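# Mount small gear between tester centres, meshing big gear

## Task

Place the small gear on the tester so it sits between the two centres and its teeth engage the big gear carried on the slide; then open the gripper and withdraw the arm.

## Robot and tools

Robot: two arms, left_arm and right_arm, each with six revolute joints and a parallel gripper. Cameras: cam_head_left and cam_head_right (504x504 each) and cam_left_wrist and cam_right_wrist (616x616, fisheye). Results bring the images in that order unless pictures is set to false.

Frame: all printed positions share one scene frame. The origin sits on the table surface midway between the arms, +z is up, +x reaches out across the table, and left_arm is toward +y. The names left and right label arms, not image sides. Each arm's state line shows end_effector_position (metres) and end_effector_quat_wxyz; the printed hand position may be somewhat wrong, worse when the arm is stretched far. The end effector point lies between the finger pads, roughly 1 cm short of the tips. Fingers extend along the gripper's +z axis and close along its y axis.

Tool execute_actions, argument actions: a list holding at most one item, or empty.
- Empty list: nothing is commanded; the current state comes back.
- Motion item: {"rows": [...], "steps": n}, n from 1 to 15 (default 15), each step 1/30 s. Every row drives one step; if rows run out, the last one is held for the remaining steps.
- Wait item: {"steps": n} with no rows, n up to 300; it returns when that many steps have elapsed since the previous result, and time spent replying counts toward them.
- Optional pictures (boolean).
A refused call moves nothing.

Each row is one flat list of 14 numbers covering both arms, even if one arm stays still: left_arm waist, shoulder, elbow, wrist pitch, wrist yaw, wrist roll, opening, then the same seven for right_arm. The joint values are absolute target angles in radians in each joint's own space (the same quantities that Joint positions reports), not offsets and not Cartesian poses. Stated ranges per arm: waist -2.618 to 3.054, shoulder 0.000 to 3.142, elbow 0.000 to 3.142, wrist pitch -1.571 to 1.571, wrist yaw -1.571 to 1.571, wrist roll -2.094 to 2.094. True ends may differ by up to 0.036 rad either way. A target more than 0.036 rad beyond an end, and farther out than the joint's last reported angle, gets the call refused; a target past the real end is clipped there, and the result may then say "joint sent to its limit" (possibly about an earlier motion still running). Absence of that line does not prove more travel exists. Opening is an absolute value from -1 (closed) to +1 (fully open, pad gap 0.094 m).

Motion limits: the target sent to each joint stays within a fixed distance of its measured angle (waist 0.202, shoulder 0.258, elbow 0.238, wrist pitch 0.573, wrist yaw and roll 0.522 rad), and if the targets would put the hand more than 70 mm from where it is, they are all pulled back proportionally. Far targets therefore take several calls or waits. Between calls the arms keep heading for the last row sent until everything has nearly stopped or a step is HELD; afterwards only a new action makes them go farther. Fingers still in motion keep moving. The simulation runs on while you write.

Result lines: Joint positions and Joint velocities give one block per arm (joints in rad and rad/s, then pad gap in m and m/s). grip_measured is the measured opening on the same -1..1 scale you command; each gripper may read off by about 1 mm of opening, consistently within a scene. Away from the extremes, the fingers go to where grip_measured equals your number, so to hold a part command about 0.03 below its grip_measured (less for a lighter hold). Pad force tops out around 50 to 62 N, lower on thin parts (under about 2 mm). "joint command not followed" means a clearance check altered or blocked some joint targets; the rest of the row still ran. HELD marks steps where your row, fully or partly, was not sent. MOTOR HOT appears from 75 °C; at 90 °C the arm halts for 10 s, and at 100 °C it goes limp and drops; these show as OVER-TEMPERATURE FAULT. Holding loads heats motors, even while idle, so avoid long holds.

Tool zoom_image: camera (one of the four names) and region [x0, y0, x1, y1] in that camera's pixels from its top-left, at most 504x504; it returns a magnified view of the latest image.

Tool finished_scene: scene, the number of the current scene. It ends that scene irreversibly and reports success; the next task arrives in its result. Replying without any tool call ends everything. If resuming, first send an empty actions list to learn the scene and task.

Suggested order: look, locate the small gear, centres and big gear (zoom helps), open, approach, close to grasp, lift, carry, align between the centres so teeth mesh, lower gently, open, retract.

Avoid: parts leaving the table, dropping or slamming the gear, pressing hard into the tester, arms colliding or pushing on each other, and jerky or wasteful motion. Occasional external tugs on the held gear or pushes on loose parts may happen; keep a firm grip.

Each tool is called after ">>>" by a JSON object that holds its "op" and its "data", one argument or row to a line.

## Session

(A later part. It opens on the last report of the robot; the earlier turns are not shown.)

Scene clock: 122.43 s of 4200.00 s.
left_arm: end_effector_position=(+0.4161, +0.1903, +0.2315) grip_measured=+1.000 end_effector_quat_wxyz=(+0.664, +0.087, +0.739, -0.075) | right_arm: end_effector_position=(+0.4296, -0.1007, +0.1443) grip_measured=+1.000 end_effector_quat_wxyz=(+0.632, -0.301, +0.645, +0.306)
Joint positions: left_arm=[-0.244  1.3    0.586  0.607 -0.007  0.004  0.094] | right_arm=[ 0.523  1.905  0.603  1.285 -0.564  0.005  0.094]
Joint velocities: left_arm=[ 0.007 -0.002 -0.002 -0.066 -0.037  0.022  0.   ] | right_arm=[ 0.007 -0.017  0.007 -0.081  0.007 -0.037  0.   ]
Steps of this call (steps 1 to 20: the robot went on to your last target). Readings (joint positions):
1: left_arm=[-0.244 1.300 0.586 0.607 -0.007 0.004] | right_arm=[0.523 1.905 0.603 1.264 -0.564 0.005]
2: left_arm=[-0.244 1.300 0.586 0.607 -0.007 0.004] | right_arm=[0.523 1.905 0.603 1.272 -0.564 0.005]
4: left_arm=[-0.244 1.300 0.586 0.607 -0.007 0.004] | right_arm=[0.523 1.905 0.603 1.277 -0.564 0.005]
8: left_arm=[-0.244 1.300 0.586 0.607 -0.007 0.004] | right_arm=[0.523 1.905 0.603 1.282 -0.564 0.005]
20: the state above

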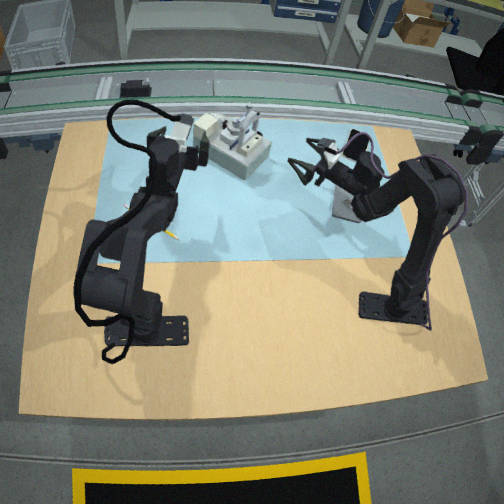

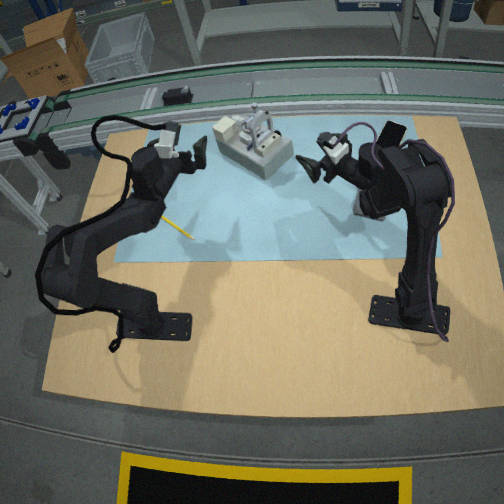

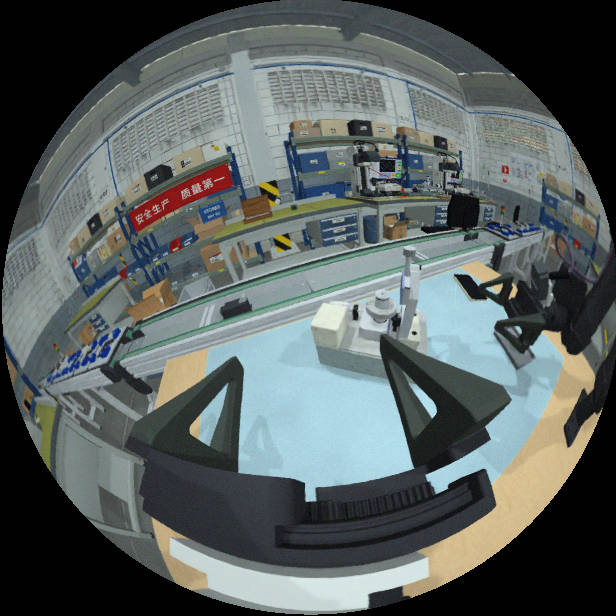

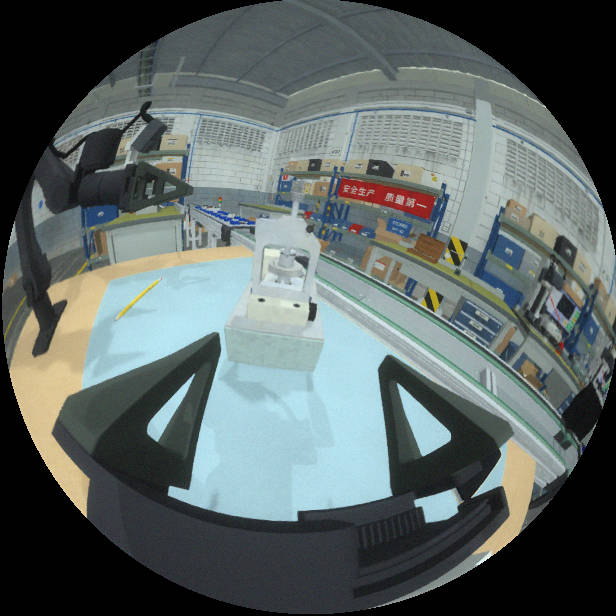

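>>> {"op": "execute_actions", "data": {
  "actions": [
    {"rows":[[-0.25,1.3,0.6,0.6,0,0,1,0.5,1.8,0.7,1.1,-0.5,0,1],[-0.25,1.3,0.6,0.6,0,0,1,0.48,1.7,0.8,0.9,-0.4,0,1],[-0.25,1.3,0.6,0.6,0,0,1,0.46,1.6,0.9,0.7,-0.3,0,0.6],[-0.25,1.3,0.6,0.6,0,0,1,0.44,1.5,1.0,0.6,-0.2,0,0.4],[-0.25,1.3,0.6,0.6,0,0,1,0.41,1.5,1.1,0.4,0,0,0.2]],"steps":15}
  ],
  "pictures": false
}}

>>> {"op": "execute_actions", "data": {
  "actions": [
    {"rows":[[-0.25,1.3,0.6,0.6,0,0,1,0.41,1.5,1.2,-1.05,0,0,0.2]],"steps":15}
  ],
  "pictures": false
}}

>>> {"op": "execute_actions", "data": {
  "actions": [
    {"steps":20}
  ],
  "pictures": false
}}

>>> {"op": "execute_actions", "data": {
  "actions": [
    {"rows":[[-0.25,1.3,0.6,0.6,0,0,1,0.41,1.55,1.23,-1.05,0,0,0.2],[-0.25,1.3,0.6,0.6,0,0,1,0.41,1.6,1.23,-1.05,0,0,0.2],[-0.25,1.3,0.6,0.6,0,0,1,0.41,1.64,1.23,-1.05,0,0,0.2],[-0.25,1.3,0.6,0.6,0,0,1,0.41,1.68,1.23,-1.05,0,0,0.2],[-0.25,1.3,0.6,0.6,0,0,1,0.41,1.71,1.23,-1.05,0,0,0.2],[-0.25,1.3,0.6,0.6,0,0,1,0.41,1.74,1.24,-1.05,0,0,0.2]],"steps":15}
  ],
  "pictures": false
}}

>>> {"op": "execute_actions", "data": {
  "actions": [
    {"steps":15}
  ]
}}

Scene clock: 158.20 s of 4200.00 s.
left_arm: end_effector_position=(+0.4161, +0.1903, +0.2315) grip_measured=+1.000 end_effector_quat_wxyz=(+0.664, +0.087, +0.739, -0.075) | right_arm: end_effector_position=(+0.5107, -0.2177, +0.3916) grip_measured=+0.203 end_effector_quat_wxyz=(+0.760, -0.093, +0.634, +0.105)
Joint positions: left_arm=[-0.244  1.3    0.586  0.607 -0.007  0.004  0.094] | right_arm=[ 0.414  1.486  1.109  0.558 -0.067  0.004  0.057]
Joint velocities: left_arm=[ 0.007 -0.002  0.007  0.022 -0.037  0.007  0.   ] | right_arm=[ 0.002 -0.281  0.095 -0.344  0.447  0.007 -0.   ]
Steps of this call (steps 1 to 15: the robot went on to your last target; steps 16 to 90: nothing new was sent; then 32.27 s passed at rest; steps 91 to 105: all 15 steps of this action). Readings (joint positions):
91: left_arm=[-0.244 1.300 0.586 0.607 -0.007 0.004] | right_arm=[0.522 1.894 0.613 1.252 -0.558 0.004]
92: left_arm=[-0.244 1.300 0.586 0.607 -0.007 0.004] | right_arm=[0.520 1.871 0.637 1.184 -0.541 0.004]
94: left_arm=[-0.244 1.300 0.586 0.607 -0.007 0.004] | right_arm=[0.508 1.806 0.711 1.044 -0.485 0.004]
98: left_arm=[-0.244 1.300 0.586 0.607 -0.007 0.004] | right_arm=[0.460 1.658 0.884 0.799 -0.305 0.004]
105: the state above

Scene clock: 158.70 s of 4200.00 s.
left_arm: end_effector_position=(+0.4161, +0.1903, +0.2315) grip_measured=+1.000 end_effector_quat_wxyz=(+0.664, +0.087, +0.739, -0.075) | right_arm: end_effector_position=(+0.4180, -0.2480, +0.1674) grip_measured=+0.203 end_effector_quat_wxyz=(+0.309, -0.102, +0.945, +0.039)
Joint positions: left_arm=[-0.244  1.3    0.586  0.607 -0.007  0.004  0.094] | right_arm=[ 0.414  1.48   1.185 -0.643 -0.012  0.004  0.057]
Joint velocities: left_arm=[-0.017 -0.002 -0.017  0.007  0.051  0.022  0.   ] | right_arm=[-0.022  0.007 -0.012 -2.366  0.022  0.037  0.   ]
Steps of this call (steps 1 to 15: all 15 steps of this action). Readings (joint positions):
1: left_arm=[-0.244 1.300 0.586 0.607 -0.007 0.004] | right_arm=[0.414 1.480 1.132 0.482 -0.056 0.004]
2: left_arm=[-0.244 1.300 0.586 0.607 -0.007 0.004] | right_arm=[0.414 1.480 1.160 0.387 -0.046 0.004]
4: left_arm=[-0.244 1.300 0.586 0.607 -0.007 0.004] | right_arm=[0.414 1.480 1.183 0.231 -0.034 0.004]
8: left_arm=[-0.244 1.300 0.586 0.607 -0.007 0.004] | right_arm=[0.414 1.480 1.185 -0.077 -0.022 0.004]
15: the state above

Scene clock: 159.37 s of 4200.00 s.
left_arm: end_effector_position=(+0.4161, +0.1903, +0.2315) grip_measured=+1.000 end_effector_quat_wxyz=(+0.664, +0.087, +0.739, -0.075) | right_arm: end_effector_position=(+0.3326, -0.2677, +0.1265) grip_measured=+0.203 end_effector_quat_wxyz=(+0.120, -0.105, +0.987, +0.016)
Joint positions: left_arm=[-0.244  1.3    0.586  0.607 -0.007  0.004  0.094] | right_arm=[ 0.414  1.48   1.185 -1.034 -0.005  0.004  0.057]
Joint velocities: left_arm=[ 0.017 -0.007 -0.012 -0.051 -0.037  0.007  0.   ] | right_arm=[ 0.012  0.007  0.012 -0.081 -0.037 -0.037 -0.   ]
Steps of this call (steps 1 to 20: the robot went on to your last target). Readings (joint positions):
1: left_arm=[-0.244 1.300 0.586 0.607 -0.007 0.004] | right_arm=[0.414 1.480 1.185 -0.723 -0.010 0.004]
2: left_arm=[-0.244 1.300 0.586 0.607 -0.007 0.004] | right_arm=[0.414 1.480 1.185 -0.792 -0.009 0.004]
4: left_arm=[-0.244 1.300 0.586 0.607 -0.007 0.004] | right_arm=[0.414 1.480 1.185 -0.893 -0.008 0.004]
8: left_arm=[-0.244 1.300 0.586 0.607 -0.007 0.004] | right_arm=[0.414 1.480 1.185 -0.987 -0.006 0.004]
20: the state above

Scene clock: 159.87 s of 4200.00 s.
left_arm: end_effector_position=(+0.4161, +0.1903, +0.2315) grip_measured=+1.000 end_effector_quat_wxyz=(+0.664, +0.087, +0.739, -0.075) | right_arm: end_effector_position=(+0.3356, -0.2672, +0.0572) grip_measured=+0.203 end_effector_quat_wxyz=(-0.001, -0.105, +0.994, +0.002)
Joint positions: left_arm=[-0.244  1.3    0.586  0.607 -0.007  0.004  0.094] | right_arm=[ 0.414  1.758  1.227 -1.041 -0.005  0.004  0.057]
Joint velocities: left_arm=[-0.027 -0.017 -0.002 -0.051 -0.051  0.007  0.   ] | right_arm=[-0.002  0.002  0.007  0.051 -0.066  0.007 -0.002]
Steps of this call (steps 1 to 15: all 15 steps of this action). Readings (joint positions):
1: left_arm=[-0.244 1.300 0.586 0.607 -0.007 0.004] | right_arm=[0.414 1.486 1.191 -1.040 -0.005 0.004]
2: left_arm=[-0.244 1.300 0.586 0.607 -0.007 0.004] | right_arm=[0.414 1.503 1.201 -1.045 -0.005 0.004]
4: left_arm=[-0.244 1.300 0.586 0.607 -0.007 0.004] | right_arm=[0.414 1.564 1.221 -1.044 -0.005 0.004]
8: left_arm=[-0.244 1.300 0.586 0.607 -0.007 0.004] | right_arm=[0.414 1.720 1.227 -1.039 -0.005 0.004]
15: the state above

Scene clock: 160.37 s of 4200.00 s.
left_arm: end_effector_position=(+0.4161, +0.1903, +0.2315) grip_measured=+1.000 end_effector_quat_wxyz=(+0.664, +0.087, +0.739, -0.075) | right_arm: end_effector_position=(+0.3356, -0.2672, +0.0572) grip_measured=+0.203 end_effector_quat_wxyz=(-0.001, -0.105, +0.994, +0.002)
Joint positions: left_arm=[-0.244  1.3    0.586  0.607 -0.007  0.004  0.094] | right_arm=[ 0.414  1.758  1.227 -1.041 -0.005  0.004  0.057]
Joint velocities: left_arm=[-0.002  0.002 -0.007 -0.022 -0.066  0.051  0.   ] | right_arm=[ 0.017  0.022  0.002 -0.007 -0.037 -0.066  0.001]
Steps of this call (steps 1 to 15: the robot went on to your last target). Readings (joint positions):
1: left_arm=[-0.244 1.300 0.586 0.607 -0.007 0.004] | right_arm=[0.414 1.758 1.227 -1.041 -0.005 0.004]
2: left_arm=[-0.244 1.300 0.586 0.607 -0.007 0.004] | right_arm=[0.414 1.758 1.227 -1.041 -0.005 0.004]
4: left_arm=[-0.244 1.300 0.586 0.607 -0.007 0.004] | right_arm=[0.414 1.758 1.227 -1.041 -0.005 0.004]
8: left_arm=[-0.244 1.300 0.586 0.607 -0.007 0.004] | right_arm=[0.414 1.758 1.227 -1.041 -0.005 0.004]
15: the state above
All arms were judged still, so your last target was given up. Only a new action makes them travel on or press farther. Fingers that are still opening or closing keep moving.

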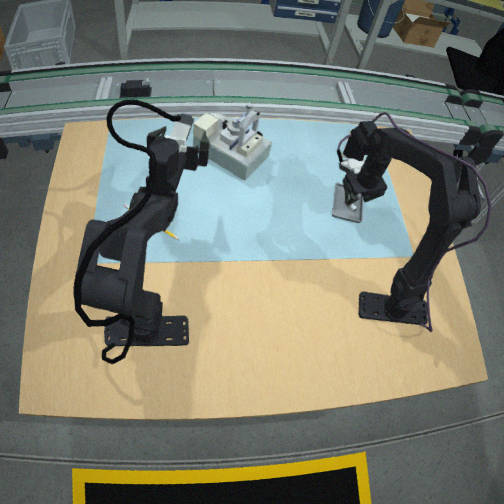

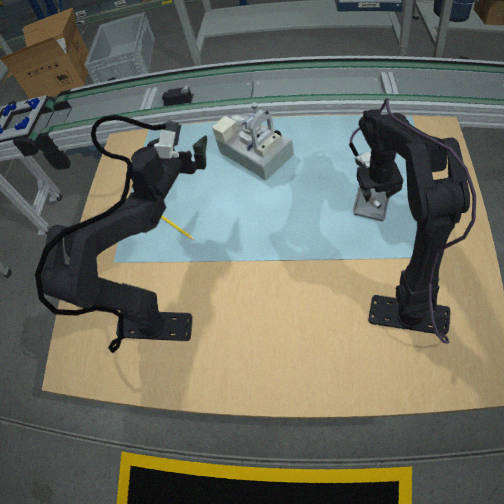

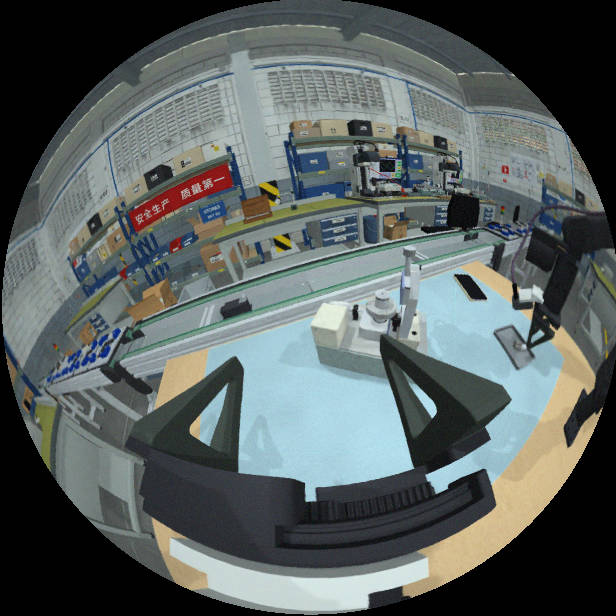

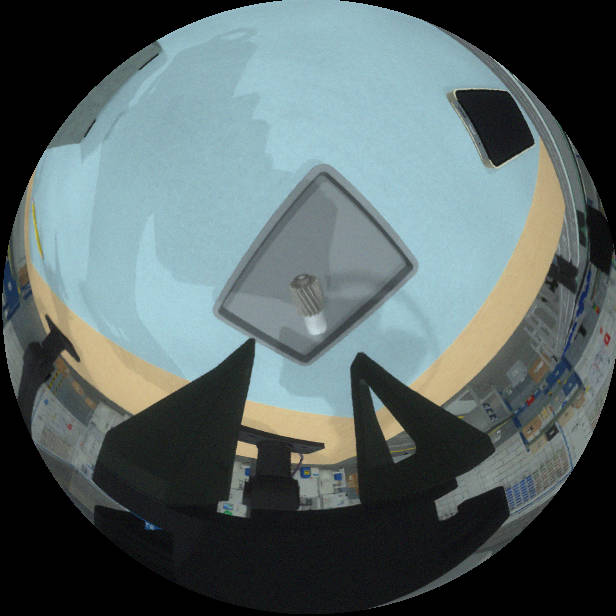

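>>> {"op": "execute_actions", "data": {
  "actions": [
    {"rows":[[-0.25,1.3,0.6,0.6,0,0,1,0.42,1.76,1.23,-1.02,0,-0.1,0.1],[-0.25,1.3,0.6,0.6,0,0,1,0.42,1.78,1.225,-0.99,0,-0.2,0],[-0.25,1.3,0.6,0.6,0,0,1,0.42,1.8,1.22,-0.96,0,-0.3,-0.1],[-0.25,1.3,0.6,0.6,0,0,1,0.42,1.815,1.215,-0.94,0,-0.34,-0.2]],"steps":15}
  ],
  "pictures": false
}}

>>> {"op": "execute_actions", "data": {
  "actions": [
    {"steps":10}
  ]
}}

Scene clock: 170.87 s of 4200.00 s.
left_arm: end_effector_position=(+0.4161, +0.1903, +0.2315) grip_measured=+1.000 end_effector_quat_wxyz=(+0.664, +0.087, +0.739, -0.075) | right_arm: end_effector_position=(+0.3536, -0.2635, +0.0440) grip_measured=-0.197 end_effector_quat_wxyz=(+0.020, -0.262, +0.965, +0.001)
Joint positions: left_arm=[-0.244  1.3    0.586  0.607 -0.007  0.004  0.094] | right_arm=[ 0.414  1.803  1.227 -0.955 -0.004 -0.316  0.038]
Joint velocities: left_arm=[-0.012 -0.012  0.007  0.081  0.081 -0.007  0.   ] | right_arm=[-0.007  0.022 -0.007  0.037 -0.095 -0.154 -0.002]
Steps of this call (steps 1 to 90: nothing new was sent; then 7.00 s passed at rest; steps 91 to 105: all 15 steps of this action). Readings (joint positions):
91: left_arm=[-0.244 1.300 0.586 0.607 -0.007 0.004] | right_arm=[0.414 1.758 1.227 -1.040 -0.005 -0.012]
92: left_arm=[-0.244 1.300 0.586 0.607 -0.007 0.004] | right_arm=[0.414 1.758 1.227 -1.036 -0.005 -0.045]
94: left_arm=[-0.244 1.300 0.586 0.607 -0.007 0.004] | right_arm=[0.414 1.766 1.227 -1.013 -0.004 -0.139]
98: left_arm=[-0.244 1.300 0.586 0.607 -0.007 0.004] | right_arm=[0.414 1.797 1.227 -0.973 -0.004 -0.253]
105: the state above

Scene clock: 171.20 s of 4200.00 s.
left_arm: end_effector_position=(+0.4161, +0.1903, +0.2315) grip_measured=+1.000 end_effector_quat_wxyz=(+0.664, +0.087, +0.739, -0.075) | right_arm: end_effector_position=(+0.3545, -0.2633, +0.0440) grip_measured=-0.197 end_effector_quat_wxyz=(+0.022, -0.269, +0.963, +0.000)
Joint positions: left_arm=[-0.244  1.3    0.586  0.607 -0.007  0.004  0.094] | right_arm=[ 0.414  1.803  1.227 -0.951 -0.004 -0.33   0.038]
Joint velocities: left_arm=[ 0.002 -0.007 -0.002 -0.007 -0.022 -0.022  0.   ] | right_arm=[ 0.002 -0.012 -0.007  0.037  0.022  0.051 -0.001]
Steps of this call (steps 1 to 10: the robot went on to your last target). Readings (joint positions):
1: left_arm=[-0.244 1.300 0.586 0.607 -0.007 0.004] | right_arm=[0.414 1.803 1.227 -0.954 -0.004 -0.319]
2: left_arm=[-0.244 1.300 0.586 0.607 -0.007 0.004] | right_arm=[0.414 1.803 1.227 -0.953 -0.004 -0.322]
4: left_arm=[-0.244 1.300 0.586 0.607 -0.007 0.004] | right_arm=[0.414 1.803 1.227 -0.952 -0.004 -0.326]
8: left_arm=[-0.244 1.300 0.586 0.607 -0.007 0.004] | right_arm=[0.414 1.803 1.227 -0.951 -0.004 -0.329]
10: the state above

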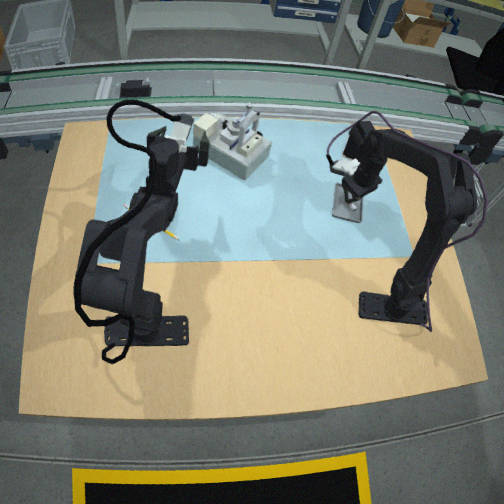

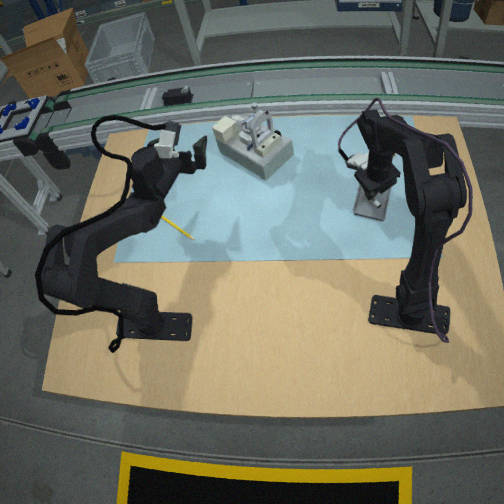

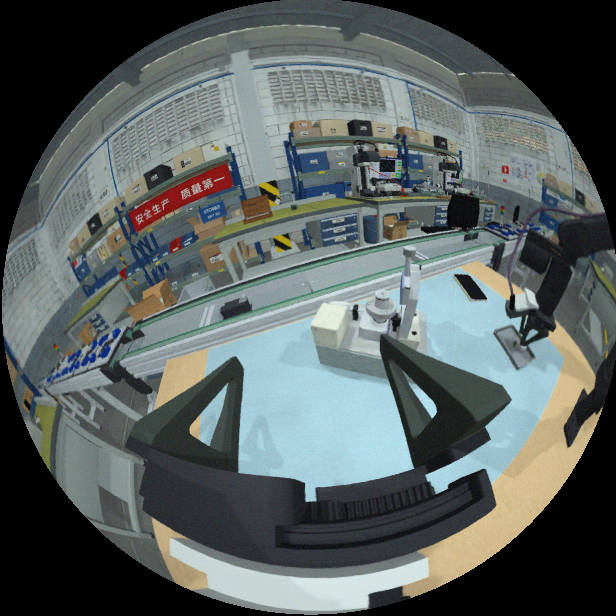

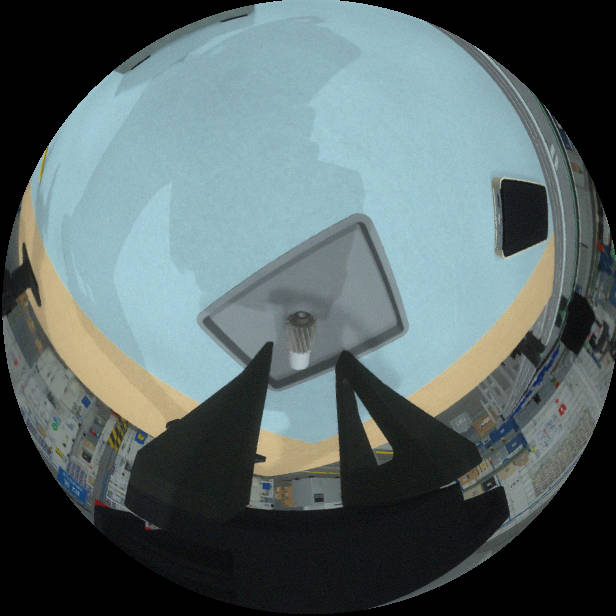

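>>> {"op": "execute_actions", "data": {
  "actions": [
    {"rows":[[-0.25,1.3,0.6,0.6,0,0,1,0.43,1.815,1.205,-0.94,0,-0.36,-0.2],[-0.25,1.3,0.6,0.6,0,0,1,0.435,1.815,1.195,-0.94,0,-0.39,-0.2],[-0.25,1.3,0.6,0.6,0,0,1,0.435,1.815,1.185,-0.94,0,-0.39,-0.2],[-0.25,1.3,0.6,0.6,0,0,1,0.435,1.815,1.175,-0.94,0,-0.39,-0.2],[-0.25,1.3,0.6,0.6,0,0,1,0.435,1.815,1.165,-0.94,0,-0.39,-0.2],[-0.25,1.3,0.6,0.6,0,0,1,0.435,1.825,1.165,-0.93,0,-0.39,-0.2],[-0.25,1.3,0.6,0.6,0,0,1,0.435,1.835,1.165,-0.92,0,-0.39,-0.2],[-0.25,1.3,0.6,0.6,0,0,1,0.435,1.845,1.165,-0.905,0,-0.39,-0.2],[-0.25,1.3,0.6,0.6,0,0,1,0.435,1.855,1.165,-0.89,0,-0.39,-0.2]],"steps":15}
  ],
  "pictures": false
}}

>>> {"op": "execute_actions", "data": {
  "actions": [
    {"steps":10}
  ]
}}

Scene clock: 188.87 s of 4200.00 s.
left_arm: end_effector_position=(+0.4161, +0.1903, +0.2315) grip_measured=+1.000 end_effector_quat_wxyz=(+0.664, +0.087, +0.739, -0.075) | right_arm: end_effector_position=(+0.3439, -0.2625, +0.0207) grip_measured=-0.197 end_effector_quat_wxyz=(-0.002, -0.298, +0.955, +0.001)
Joint positions: left_arm=[-0.244  1.3    0.586  0.607 -0.006  0.004  0.094] | right_arm=[ 0.424  1.842  1.177 -0.91  -0.002 -0.38   0.038]
Joint velocities: left_arm=[-0.007 -0.002 -0.012  0.037 -0.007 -0.022  0.   ] | right_arm=[ 0.002 -0.002 -0.002  0.037 -0.11   0.007  0.   ]
Steps of this call (steps 1 to 30: the robot went on to your last target; steps 31 to 90: nothing new was sent; then 14.17 s passed at rest; steps 91 to 105: all 15 steps of this action). Readings (joint positions):
91: left_arm=[-0.244 1.300 0.586 0.607 -0.006 0.004] | right_arm=[0.414 1.803 1.227 -0.951 -0.004 -0.335]
92: left_arm=[-0.244 1.300 0.586 0.607 -0.006 0.004] | right_arm=[0.415 1.803 1.225 -0.949 -0.003 -0.344]
94: left_arm=[-0.244 1.300 0.586 0.607 -0.006 0.004] | right_arm=[0.419 1.803 1.211 -0.943 -0.002 -0.358]
98: left_arm=[-0.244 1.300 0.586 0.607 -0.006 0.004] | right_arm=[0.424 1.810 1.179 -0.941 -0.002 -0.373]
105: the state above

Scene clock: 189.20 s of 4200.00 s.
left_arm: end_effector_position=(+0.4161, +0.1903, +0.2315) grip_measured=+1.000 end_effector_quat_wxyz=(+0.664, +0.087, +0.739, -0.075) | right_arm: end_effector_position=(+0.3460, -0.2620, +0.0207) grip_measured=-0.197 end_effector_quat_wxyz=(+0.003, -0.299, +0.954, +0.001)
Joint positions: left_arm=[-0.244  1.3    0.586  0.607 -0.006  0.004  0.094] | right_arm=[ 0.424  1.842  1.177 -0.902 -0.002 -0.382  0.038]
Joint velocities: left_arm=[-0.012  0.012  0.012 -0.081  0.022 -0.007  0.   ] | right_arm=[ 0.002 -0.012 -0.002  0.066  0.022 -0.037 -0.   ]
Steps of this call (steps 1 to 10: the robot went on to your last target). Readings (joint positions):
1: left_arm=[-0.244 1.300 0.586 0.607 -0.006 0.004] | right_arm=[0.424 1.842 1.177 -0.908 -0.002 -0.381]
2: left_arm=[-0.244 1.300 0.586 0.607 -0.006 0.004] | right_arm=[0.424 1.842 1.177 -0.906 -0.002 -0.381]
4: left_arm=[-0.244 1.300 0.586 0.607 -0.006 0.004] | right_arm=[0.424 1.842 1.177 -0.904 -0.002 -0.381]
8: left_arm=[-0.244 1.300 0.586 0.607 -0.006 0.004] | right_arm=[0.424 1.842 1.177 -0.902 -0.002 -0.382]
10: the state above

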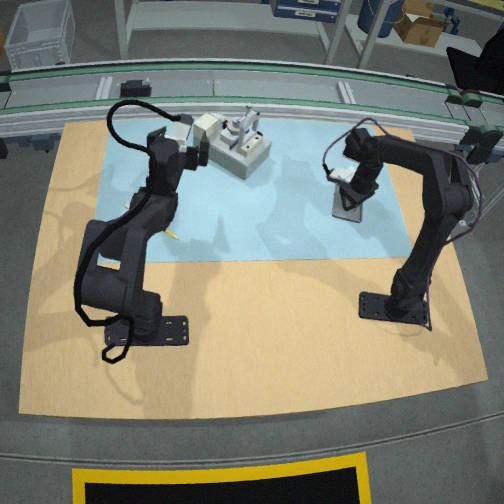

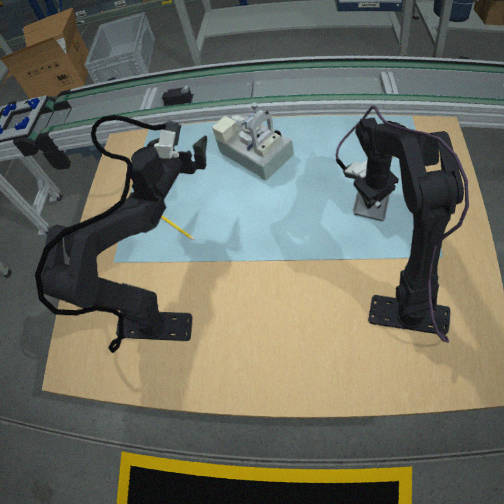

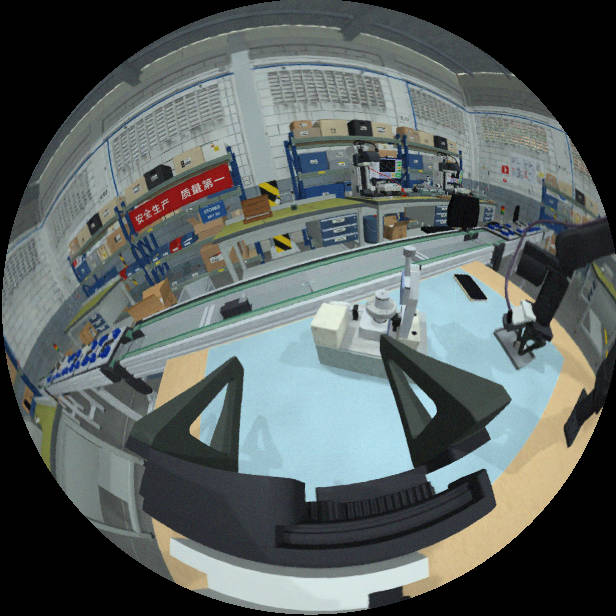

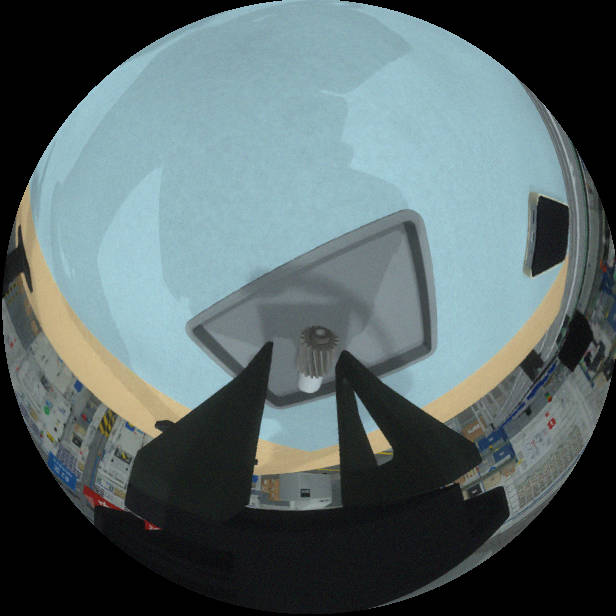

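>>> {"op": "execute_actions", "data": {
  "actions": [
    {"rows":[[-0.25,1.3,0.6,0.6,0,0,1,0.40,1.855,1.165,-0.89,0,-0.36,-0.2],[-0.25,1.3,0.6,0.6,0,0,1,0.40,1.855,1.165,-0.89,0,-0.36,-0.2],[-0.25,1.3,0.6,0.6,0,0,1,0.40,1.855,1.165,-0.89,0,-0.36,-0.2],[-0.25,1.3,0.6,0.6,0,0,1,0.40,1.855,1.155,-0.89,0,-0.36,-0.2],[-0.25,1.3,0.6,0.6,0,0,1,0.40,1.855,1.148,-0.89,0,-0.36,-0.2],[-0.25,1.3,0.6,0.6,0,0,1,0.40,1.855,1.148,-0.89,0,-0.36,-0.2],[-0.25,1.3,0.6,0.6,0,0,1,0.40,1.855,1.148,-0.89,0,-0.36,-0.2],[-0.25,1.3,0.6,0.6,0,0,1,0.40,1.855,1.148,-0.89,0,-0.36,-0.2],[-0.25,1.3,0.6,0.6,0,0,1,0.40,1.855,1.148,-0.89,0,-0.36,-0.3],[-0.25,1.3,0.6,0.6,0,0,1,0.40,1.855,1.148,-0.89,0,-0.36,-0.4],[-0.25,1.3,0.6,0.6,0,0,1,0.40,1.855,1.148,-0.89,0,-0.36,-0.5],[-0.25,1.3,0.6,0.6,0,0,1,0.40,1.855,1.148,-0.89,0,-0.36,-0.55],[-0.25,1.3,0.6,0.6,0,0,1,0.40,1.855,1.148,-0.89,0,-0.36,-0.6],[-0.25,1.3,0.6,0.6,0,0,1,0.40,1.855,1.148,-0.89,0,-0.36,-0.63]],"steps":15}
  ],
  "pictures": false
}}

>>> {"op": "execute_actions", "data": {
  "actions": [
    {"steps":10}
  ]
}}

Scene clock: 202.40 s of 4200.00 s.
left_arm: end_effector_position=(+0.4161, +0.1903, +0.2315) grip_measured=+1.000 end_effector_quat_wxyz=(+0.664, +0.087, +0.739, -0.075) | right_arm: end_effector_position=(+0.3423, -0.2676, +0.0168) grip_measured=-0.618 end_effector_quat_wxyz=(-0.004, -0.286, +0.958, +0.001)
Joint positions: left_arm=[-0.244  1.3    0.586  0.607 -0.006  0.004  0.094] | right_arm=[ 0.41   1.842  1.16  -0.897 -0.001 -0.368  0.018]
Joint velocities: left_arm=[-0.007 -0.002 -0.017 -0.11  -0.037 -0.022  0.   ] | right_arm=[-0.007  0.017 -0.007  0.007 -0.007 -0.037 -0.004]
Steps of this call (steps 1 to 15: the robot went on to your last target; steps 16 to 90: nothing new was sent; then 9.70 s passed at rest; steps 91 to 105: all 15 steps of this action). Readings (joint positions):
91: left_arm=[-0.244 1.300 0.586 0.607 -0.006 0.004] | right_arm=[0.423 1.842 1.177 -0.901 -0.002 -0.380]
92: left_arm=[-0.244 1.300 0.586 0.607 -0.006 0.004] | right_arm=[0.420 1.842 1.177 -0.901 -0.002 -0.377]
94: left_arm=[-0.244 1.300 0.586 0.607 -0.006 0.004] | right_arm=[0.414 1.842 1.177 -0.901 -0.002 -0.374]
98: left_arm=[-0.244 1.300 0.586 0.607 -0.006 0.004] | right_arm=[0.410 1.842 1.165 -0.897 -0.002 -0.370]
105: the state above

Scene clock: 202.73 s of 4200.00 s.
left_arm: end_effector_position=(+0.4161, +0.1903, +0.2315) grip_measured=+1.000 end_effector_quat_wxyz=(+0.664, +0.087, +0.739, -0.075) | right_arm: end_effector_position=(+0.3423, -0.2676, +0.0168) grip_measured=-0.619 end_effector_quat_wxyz=(-0.004, -0.286, +0.958, +0.001)
Joint positions: left_arm=[-0.244  1.3    0.586  0.607 -0.006  0.004  0.094] | right_arm=[ 0.41   1.842  1.16  -0.897 -0.001 -0.368  0.018]
Joint velocities: left_arm=[-0.017 -0.002  0.002  0.066 -0.022  0.051  0.   ] | right_arm=[ 0.002 -0.017 -0.002 -0.037  0.022 -0.066 -0.   ]
Steps of this call (steps 1 to 10: the robot went on to your last target). Readings (joint positions):
1: left_arm=[-0.244 1.300 0.586 0.607 -0.006 0.004] | right_arm=[0.410 1.842 1.160 -0.897 -0.001 -0.368]
2: left_arm=[-0.244 1.300 0.586 0.607 -0.006 0.004] | right_arm=[0.410 1.842 1.160 -0.897 -0.001 -0.368]
4: left_arm=[-0.244 1.300 0.586 0.607 -0.006 0.004] | right_arm=[0.410 1.842 1.160 -0.897 -0.001 -0.368]
8: left_arm=[-0.244 1.300 0.586 0.607 -0.006 0.004] | right_arm=[0.410 1.842 1.160 -0.897 -0.001 -0.368]
10: the state above

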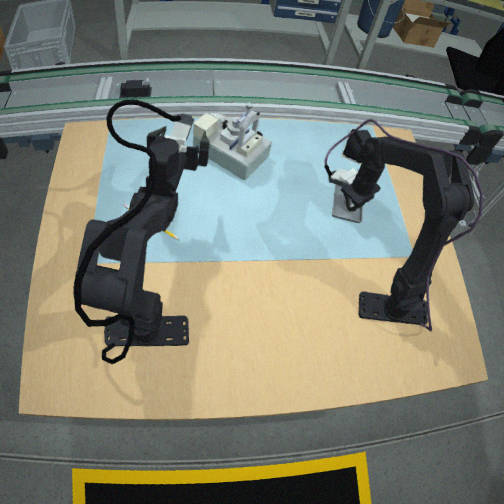

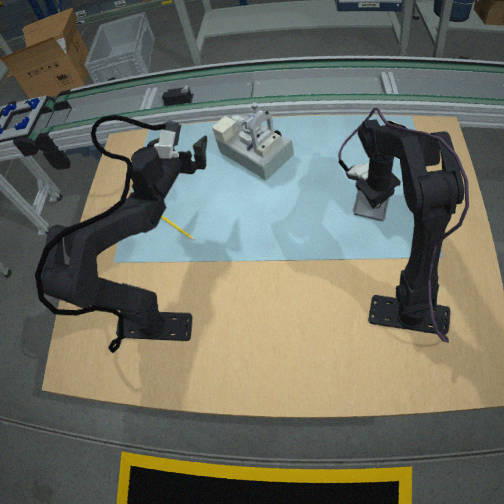

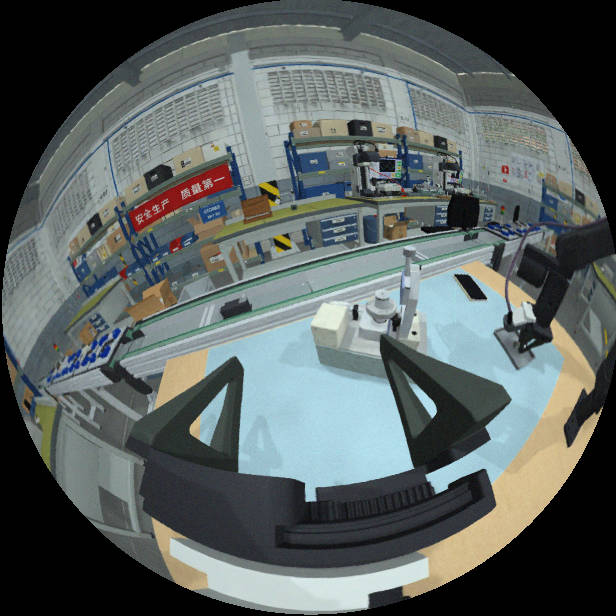

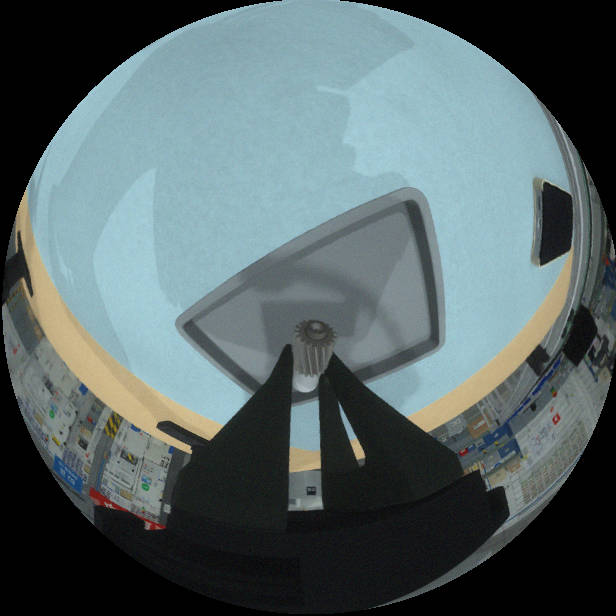

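>>> {"op": "execute_actions", "data": {
  "actions": [
    {"rows":[[-0.25,1.3,0.6,0.6,0,0,1,0.40,1.855,1.148,-0.89,0,-0.36,-0.65],[-0.25,1.3,0.6,0.6,0,0,1,0.40,1.855,1.148,-0.89,0,-0.36,-0.65],[-0.25,1.3,0.6,0.6,0,0,1,0.40,1.855,1.19,-0.92,0,-0.36,-0.65],[-0.25,1.3,0.6,0.6,0,0,1,0.40,1.855,1.21,-0.94,0,-0.36,-0.65],[-0.25,1.3,0.6,0.6,0,0,1,0.40,1.855,1.23,-0.96,0,-0.36,-0.65],[-0.25,1.3,0.6,0.6,0,0,1,0.40,1.855,1.25,-0.97,0,-0.3,-0.65],[-0.25,1.3,0.6,0.6,0,0,1,0.40,1.855,1.262,-0.97,0,-0.2,-0.65],[-0.25,1.3,0.6,0.6,0,0,1,0.40,1.855,1.262,-0.97,0,0,-0.65],[-0.25,1.3,0.6,0.6,0,0,1,0.40,1.855,1.262,-0.97,0,1.58,-0.65]],"steps":15}
  ],
  "pictures": false
}}

>>> {"op": "execute_actions", "data": {
  "actions": [
    {"steps":25}
  ]
}}

Scene clock: 215.47 s of 4200.00 s.
left_arm: end_effector_position=(+0.4161, +0.1903, +0.2315) grip_measured=+1.000 end_effector_quat_wxyz=(+0.664, +0.087, +0.739, -0.075) | right_arm: end_effector_position=(+0.3574, -0.2644, +0.0352) grip_measured=-0.633 end_effector_quat_wxyz=(+0.009, +0.107, +0.994, +0.003)
Joint positions: left_arm=[-0.244  1.3    0.586  0.607 -0.006  0.004  0.094] | right_arm=[ 0.41   1.846  1.245 -0.951 -0.001  0.425  0.017]
Joint velocities: left_arm=[ 0.007 -0.012 -0.002 -0.037 -0.037 -0.051  0.   ] | right_arm=[-0.017 -0.012  0.007  0.022 -0.051  2.733 -0.001]
Steps of this call (steps 1 to 15: the robot went on to your last target; steps 16 to 90: nothing new was sent; then 9.23 s passed at rest; steps 91 to 105: all 15 steps of this action). Readings (joint positions):
91: left_arm=[-0.244 1.300 0.586 0.607 -0.006 0.004] | right_arm=[0.410 1.842 1.160 -0.897 -0.001 -0.368]
92: left_arm=[-0.244 1.300 0.586 0.607 -0.006 0.004] | right_arm=[0.410 1.842 1.160 -0.897 -0.001 -0.368]
94: left_arm=[-0.244 1.300 0.586 0.607 -0.006 0.004] | right_arm=[0.410 1.842 1.164 -0.904 -0.001 -0.368]
98: left_arm=[-0.244 1.300 0.586 0.607 -0.006 0.004] | right_arm=[0.410 1.846 1.218 -0.944 -0.001 -0.273]
105: the state above

Scene clock: 216.30 s of 4200.00 s.
left_arm: end_effector_position=(+0.4161, +0.1903, +0.2315) grip_measured=+1.000 end_effector_quat_wxyz=(+0.664, +0.087, +0.739, -0.075) | right_arm: end_effector_position=(+0.3562, -0.2646, +0.0352) grip_measured=-0.633 end_effector_quat_wxyz=(+0.004, +0.626, +0.780, +0.006)
Joint positions: left_arm=[-0.244  1.3    0.586  0.607 -0.006  0.004  0.094] | right_arm=[ 0.41   1.846  1.245 -0.956 -0.001  1.565  0.017]
Joint velocities: left_arm=[ 0.007 -0.007  0.007  0.007 -0.081 -0.066  0.   ] | right_arm=[ 0.022 -0.012  0.007 -0.007  0.022  0.066  0.001]
Steps of this call (steps 1 to 25: the robot went on to your last target). Readings (joint positions):
1: left_arm=[-0.244 1.300 0.586 0.607 -0.006 0.004] | right_arm=[0.410 1.846 1.245 -0.952 -0.001 0.525]
2: left_arm=[-0.244 1.300 0.586 0.607 -0.006 0.004] | right_arm=[0.410 1.846 1.245 -0.953 -0.001 0.625]
4: left_arm=[-0.244 1.300 0.586 0.607 -0.006 0.004] | right_arm=[0.410 1.846 1.245 -0.955 -0.001 0.826]
8: left_arm=[-0.244 1.300 0.586 0.607 -0.006 0.004] | right_arm=[0.410 1.846 1.245 -0.956 -0.001 1.216]
25: the state above

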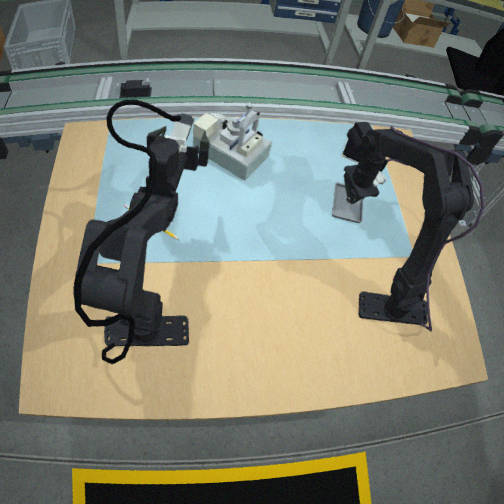

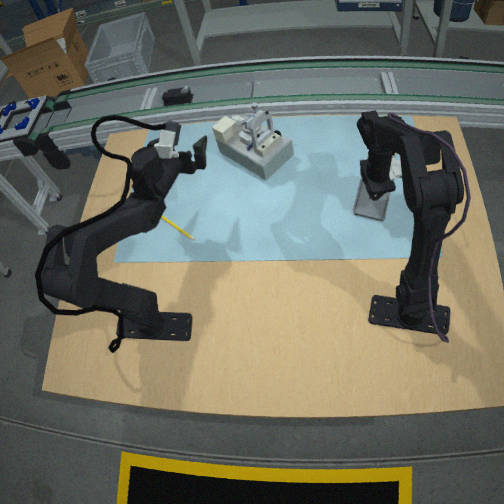

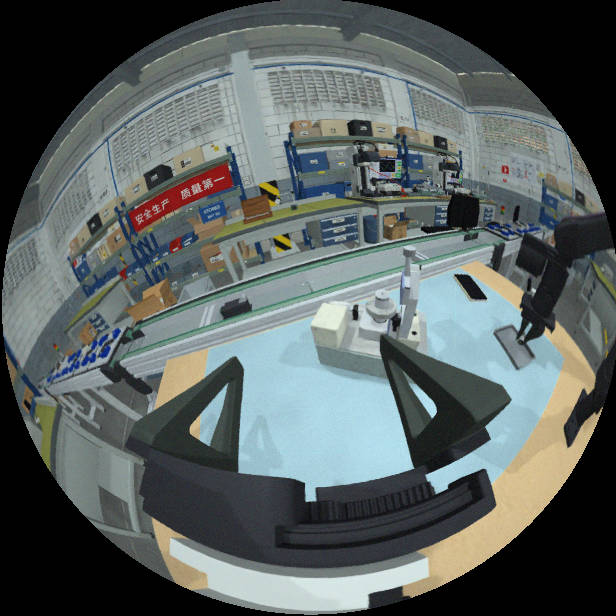

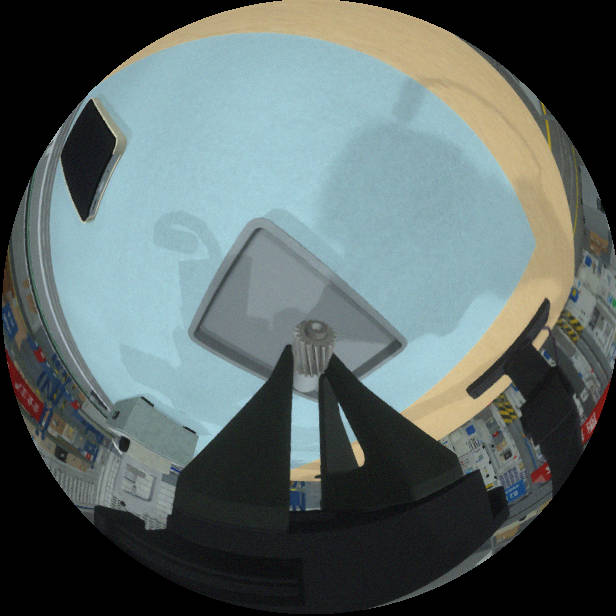

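>>> {"op": "execute_actions", "data": {
  "actions": [
    {"rows":[[-0.25,1.3,0.6,0.6,0,0,1,0.40,1.865,1.255,-0.94,0,1.58,-0.65],[-0.25,1.3,0.6,0.6,0,0,1,0.40,1.875,1.255,-0.93,0,1.58,-0.65],[-0.25,1.3,0.6,0.6,0,0,1,0.40,1.885,1.255,-0.92,0,1.58,-0.65],[-0.25,1.3,0.6,0.6,0,0,1,0.40,1.895,1.255,-0.91,0,1.58,-0.65],[-0.25,1.3,0.6,0.6,0,0,1,0.40,1.905,1.255,-0.905,0,1.58,-0.65],[-0.25,1.3,0.6,0.6,0,0,1,0.40,1.914,1.255,-0.905,0,1.58,-0.65]],"steps":15}
  ],
  "pictures": false
}}

>>> {"op": "execute_actions", "data": {
  "actions": [
    {"rows":[[-0.25,1.3,0.6,0.6,0,0,1,0.40,1.914,1.255,-0.905,0,1.58,-0.62],[-0.25,1.3,0.6,0.6,0,0,1,0.40,1.914,1.255,-0.905,0,1.58,-0.6],[-0.25,1.3,0.6,0.6,0,0,1,0.40,1.914,1.255,-0.905,0,1.58,-0.57],[-0.25,1.3,0.6,0.6,0,0,1,0.40,1.914,1.255,-0.905,0,1.58,-0.5],[-0.25,1.3,0.6,0.6,0,0,1,0.40,1.914,1.255,-0.905,0,1.58,-0.4],[-0.25,1.3,0.6,0.6,0,0,1,0.40,1.914,1.255,-0.905,0,1.58,-0.3],[-0.25,1.3,0.6,0.6,0,0,1,0.40,1.914,1.255,-0.905,0,1.58,-0.3],[-0.25,1.3,0.6,0.6,0,0,1,0.40,1.88,1.27,-0.93,0,1.58,-0.3],[-0.25,1.3,0.6,0.6,0,0,1,0.40,1.87,1.29,-0.96,0,1.58,-0.3],[-0.25,1.3,0.6,0.6,0,0,1,0.40,1.86,1.305,-0.99,0,1.58,-0.3],[-0.25,1.3,0.6,0.6,0,0,1,0.40,1.855,1.315,-1.015,0,1.58,-0.3]],"steps":15}
  ],
  "pictures": false
}}

>>> {"op": "execute_actions", "data": {
  "actions": [
    {"steps":8}
  ],
  "pictures": false
}}

>>> {"op": "execute_actions", "data": {
  "actions": [
    {"rows":[[-0.25,1.3,0.6,0.6,0,0,1,0.47,1.855,1.315,-1.015,0,-1.53,-0.3]],"steps":15}
  ],
  "pictures": false
}}

>>> {"op": "execute_actions", "data": {
  "actions": [
    {"steps":35}
  ]
}}

Scene clock: 232.70 s of 4200.00 s.
left_arm: end_effector_position=(+0.4161, +0.1903, +0.2315) grip_measured=+1.000 end_effector_quat_wxyz=(+0.664, +0.087, +0.739, -0.075) | right_arm: end_effector_position=(+0.3610, -0.2636, +0.0168) grip_measured=-0.633 end_effector_quat_wxyz=(-0.001, +0.629, +0.777, -0.001)
Joint positions: left_arm=[-0.244  1.3    0.586  0.607 -0.006  0.004  0.094] | right_arm=[ 0.41   1.905  1.245 -0.914 -0.001  1.572  0.017]
Joint velocities: left_arm=[-0.012  0.017 -0.022 -0.037  0.037 -0.007  0.   ] | right_arm=[-0.012 -0.017 -0.007  0.022  0.007  0.037 -0.   ]
Steps of this call (steps 1 to 30: the robot went on to your last target; steps 31 to 90: nothing new was sent; then 12.90 s passed at rest; steps 91 to 105: all 15 steps of this action). Readings (joint positions):
91: left_arm=[-0.244 1.300 0.586 0.607 -0.006 0.004] | right_arm=[0.410 1.846 1.245 -0.955 -0.001 1.572]
92: left_arm=[-0.244 1.300 0.586 0.607 -0.006 0.004] | right_arm=[0.410 1.846 1.245 -0.953 -0.001 1.572]
94: left_arm=[-0.244 1.300 0.586 0.607 -0.006 0.004] | right_arm=[0.410 1.852 1.245 -0.943 -0.001 1.572]
98: left_arm=[-0.244 1.300 0.586 0.607 -0.006 0.004] | right_arm=[0.410 1.890 1.245 -0.922 -0.001 1.572]
105: the state above

Scene clock: 233.20 s of 4200.00 s.
left_arm: end_effector_position=(+0.4161, +0.1903, +0.2315) grip_measured=+1.000 end_effector_quat_wxyz=(+0.664, +0.087, +0.739, -0.075) | right_arm: end_effector_position=(+0.3647, -0.2628, +0.0352) grip_measured=-0.303 end_effector_quat_wxyz=(+0.002, +0.629, +0.777, +0.003)
Joint positions: left_arm=[-0.244  1.3    0.586  0.607 -0.006  0.004  0.094] | right_arm=[ 0.41   1.882  1.293 -0.974 -0.001  1.573  0.033]
Joint velocities: left_arm=[ 0.012 -0.007  0.002 -0.066 -0.081 -0.051  0.   ] | right_arm=[ 0.007 -0.134  0.09  -0.095  0.007  0.022  0.001]
Steps of this call (steps 1 to 15: all 15 steps of this action). Readings (joint positions):
1: left_arm=[-0.244 1.300 0.586 0.607 -0.006 0.004] | right_arm=[0.410 1.905 1.245 -0.914 -0.001 1.572]
2: left_arm=[-0.244 1.300 0.586 0.607 -0.006 0.004] | right_arm=[0.410 1.905 1.245 -0.914 -0.001 1.572]
4: left_arm=[-0.244 1.300 0.586 0.607 -0.006 0.004] | right_arm=[0.410 1.905 1.245 -0.914 -0.001 1.572]
8: left_arm=[-0.244 1.300 0.586 0.607 -0.006 0.004] | right_arm=[0.410 1.905 1.245 -0.913 -0.001 1.573]
15: the state above

Scene clock: 233.47 s of 4200.00 s.
left_arm: end_effector_position=(+0.4161, +0.1903, +0.2315) grip_measured=+1.000 end_effector_quat_wxyz=(+0.664, +0.087, +0.739, -0.075) | right_arm: end_effector_position=(+0.3617, -0.2634, +0.0382) grip_measured=-0.303 end_effector_quat_wxyz=(-0.001, +0.629, +0.777, -0.001)
Joint positions: left_arm=[-0.244  1.3    0.586  0.607 -0.006  0.004  0.094] | right_arm=[ 0.41   1.876  1.297 -0.994 -0.001  1.573  0.033]
Joint velocities: left_arm=[-0.002  0.012  0.002  0.007 -0.022 -0.037  0.   ] | right_arm=[-0.007  0.007  0.007 -0.051 -0.022 -0.037  0.   ]
Steps of this call (steps 1 to 8: the robot went on to your last target). Readings (joint positions):
1: left_arm=[-0.244 1.300 0.586 0.607 -0.006 0.004] | right_arm=[0.410 1.879 1.296 -0.978 -0.001 1.573]
2: left_arm=[-0.244 1.300 0.586 0.607 -0.006 0.004] | right_arm=[0.410 1.876 1.297 -0.981 -0.001 1.573]
4: left_arm=[-0.244 1.300 0.586 0.607 -0.006 0.004] | right_arm=[0.410 1.876 1.297 -0.986 -0.001 1.573]
8: the state above

Scene clock: 233.97 s of 4200.00 s.
left_arm: end_effector_position=(+0.4161, +0.1903, +0.2315) grip_measured=+1.000 end_effector_quat_wxyz=(+0.664, +0.087, +0.739, -0.075) | right_arm: end_effector_position=(+0.3553, -0.2453, +0.0382) grip_measured=-0.303 end_effector_quat_wxyz=(-0.005, -0.093, +0.996, +0.001)
Joint positions: left_arm=[-0.244  1.3    0.586  0.607 -0.006  0.004  0.094] | right_arm=[ 0.466  1.876  1.297 -1.001 -0.003  0.081  0.033]
Joint velocities: left_arm=[-0.007 -0.007 -0.022 -0.051 -0.007 -0.007  0.   ] | right_arm=[ 0.007  0.007  0.002 -0.095  0.066 -2.777 -0.   ]
Steps of this call (steps 1 to 15: all 15 steps of this action). Readings (joint positions):
1: left_arm=[-0.244 1.300 0.586 0.607 -0.006 0.004] | right_arm=[0.415 1.876 1.297 -0.997 0.001 1.487]
2: left_arm=[-0.244 1.300 0.586 0.607 -0.006 0.004] | right_arm=[0.424 1.876 1.297 -0.998 0.001 1.386]
4: left_arm=[-0.244 1.300 0.586 0.607 -0.006 0.004] | right_arm=[0.448 1.876 1.297 -0.998 0.001 1.186]
8: left_arm=[-0.244 1.300 0.586 0.607 -0.006 0.004] | right_arm=[0.466 1.876 1.297 -0.999 -0.003 0.784]
15: the state above

Scene clock: 235.13 s of 4200.00 s.
left_arm: end_effector_position=(+0.4161, +0.1903, +0.2315) grip_measured=+1.000 end_effector_quat_wxyz=(+0.664, +0.087, +0.739, -0.075) | right_arm: end_effector_position=(+0.3553, -0.2457, +0.0382) grip_measured=-0.303 end_effector_quat_wxyz=(+0.004, +0.779, -0.627, -0.003)
Joint positions: left_arm=[-0.244  1.3    0.586  0.607 -0.006  0.004  0.094] | right_arm=[ 0.466  1.876  1.297 -1.002 -0.    -1.52   0.033]
Joint velocities: left_arm=[ 0.022  0.032 -0.012  0.037 -0.007 -0.066  0.   ] | right_arm=[ 0.017  0.007 -0.002  0.007  0.11  -0.007 -0.001]
Steps of this call (steps 1 to 35: the robot went on to your last target). Readings (joint positions):
1: left_arm=[-0.244 1.300 0.586 0.607 -0.006 0.004] | right_arm=[0.466 1.876 1.297 -1.001 -0.003 -0.019]
2: left_arm=[-0.244 1.300 0.586 0.607 -0.006 0.004] | right_arm=[0.466 1.876 1.297 -1.001 -0.003 -0.119]
4: left_arm=[-0.244 1.300 0.586 0.607 -0.006 0.004] | right_arm=[0.466 1.876 1.297 -1.002 -0.003 -0.319]
8: left_arm=[-0.244 1.300 0.586 0.607 -0.006 0.004] | right_arm=[0.466 1.876 1.297 -1.002 -0.002 -0.721]
35: the state above

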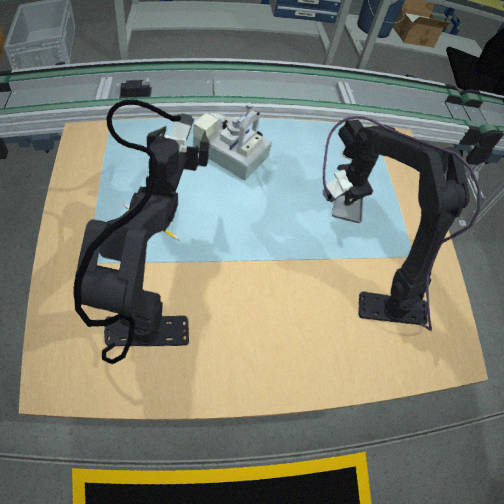

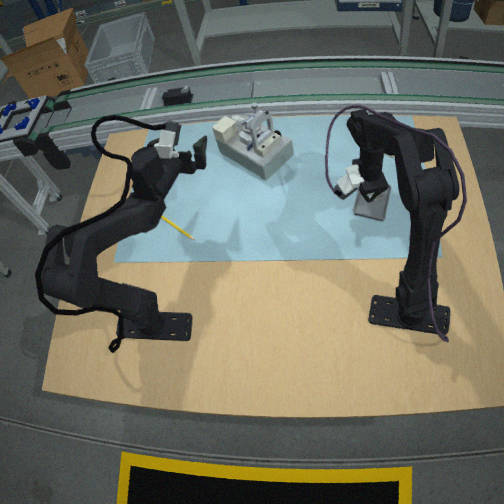

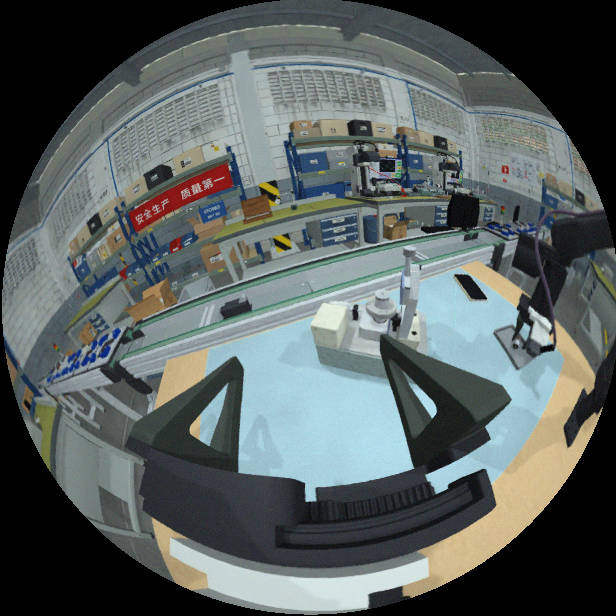

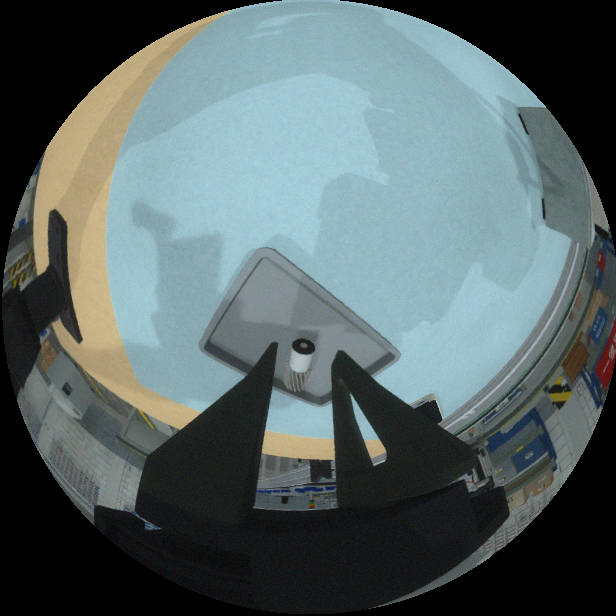

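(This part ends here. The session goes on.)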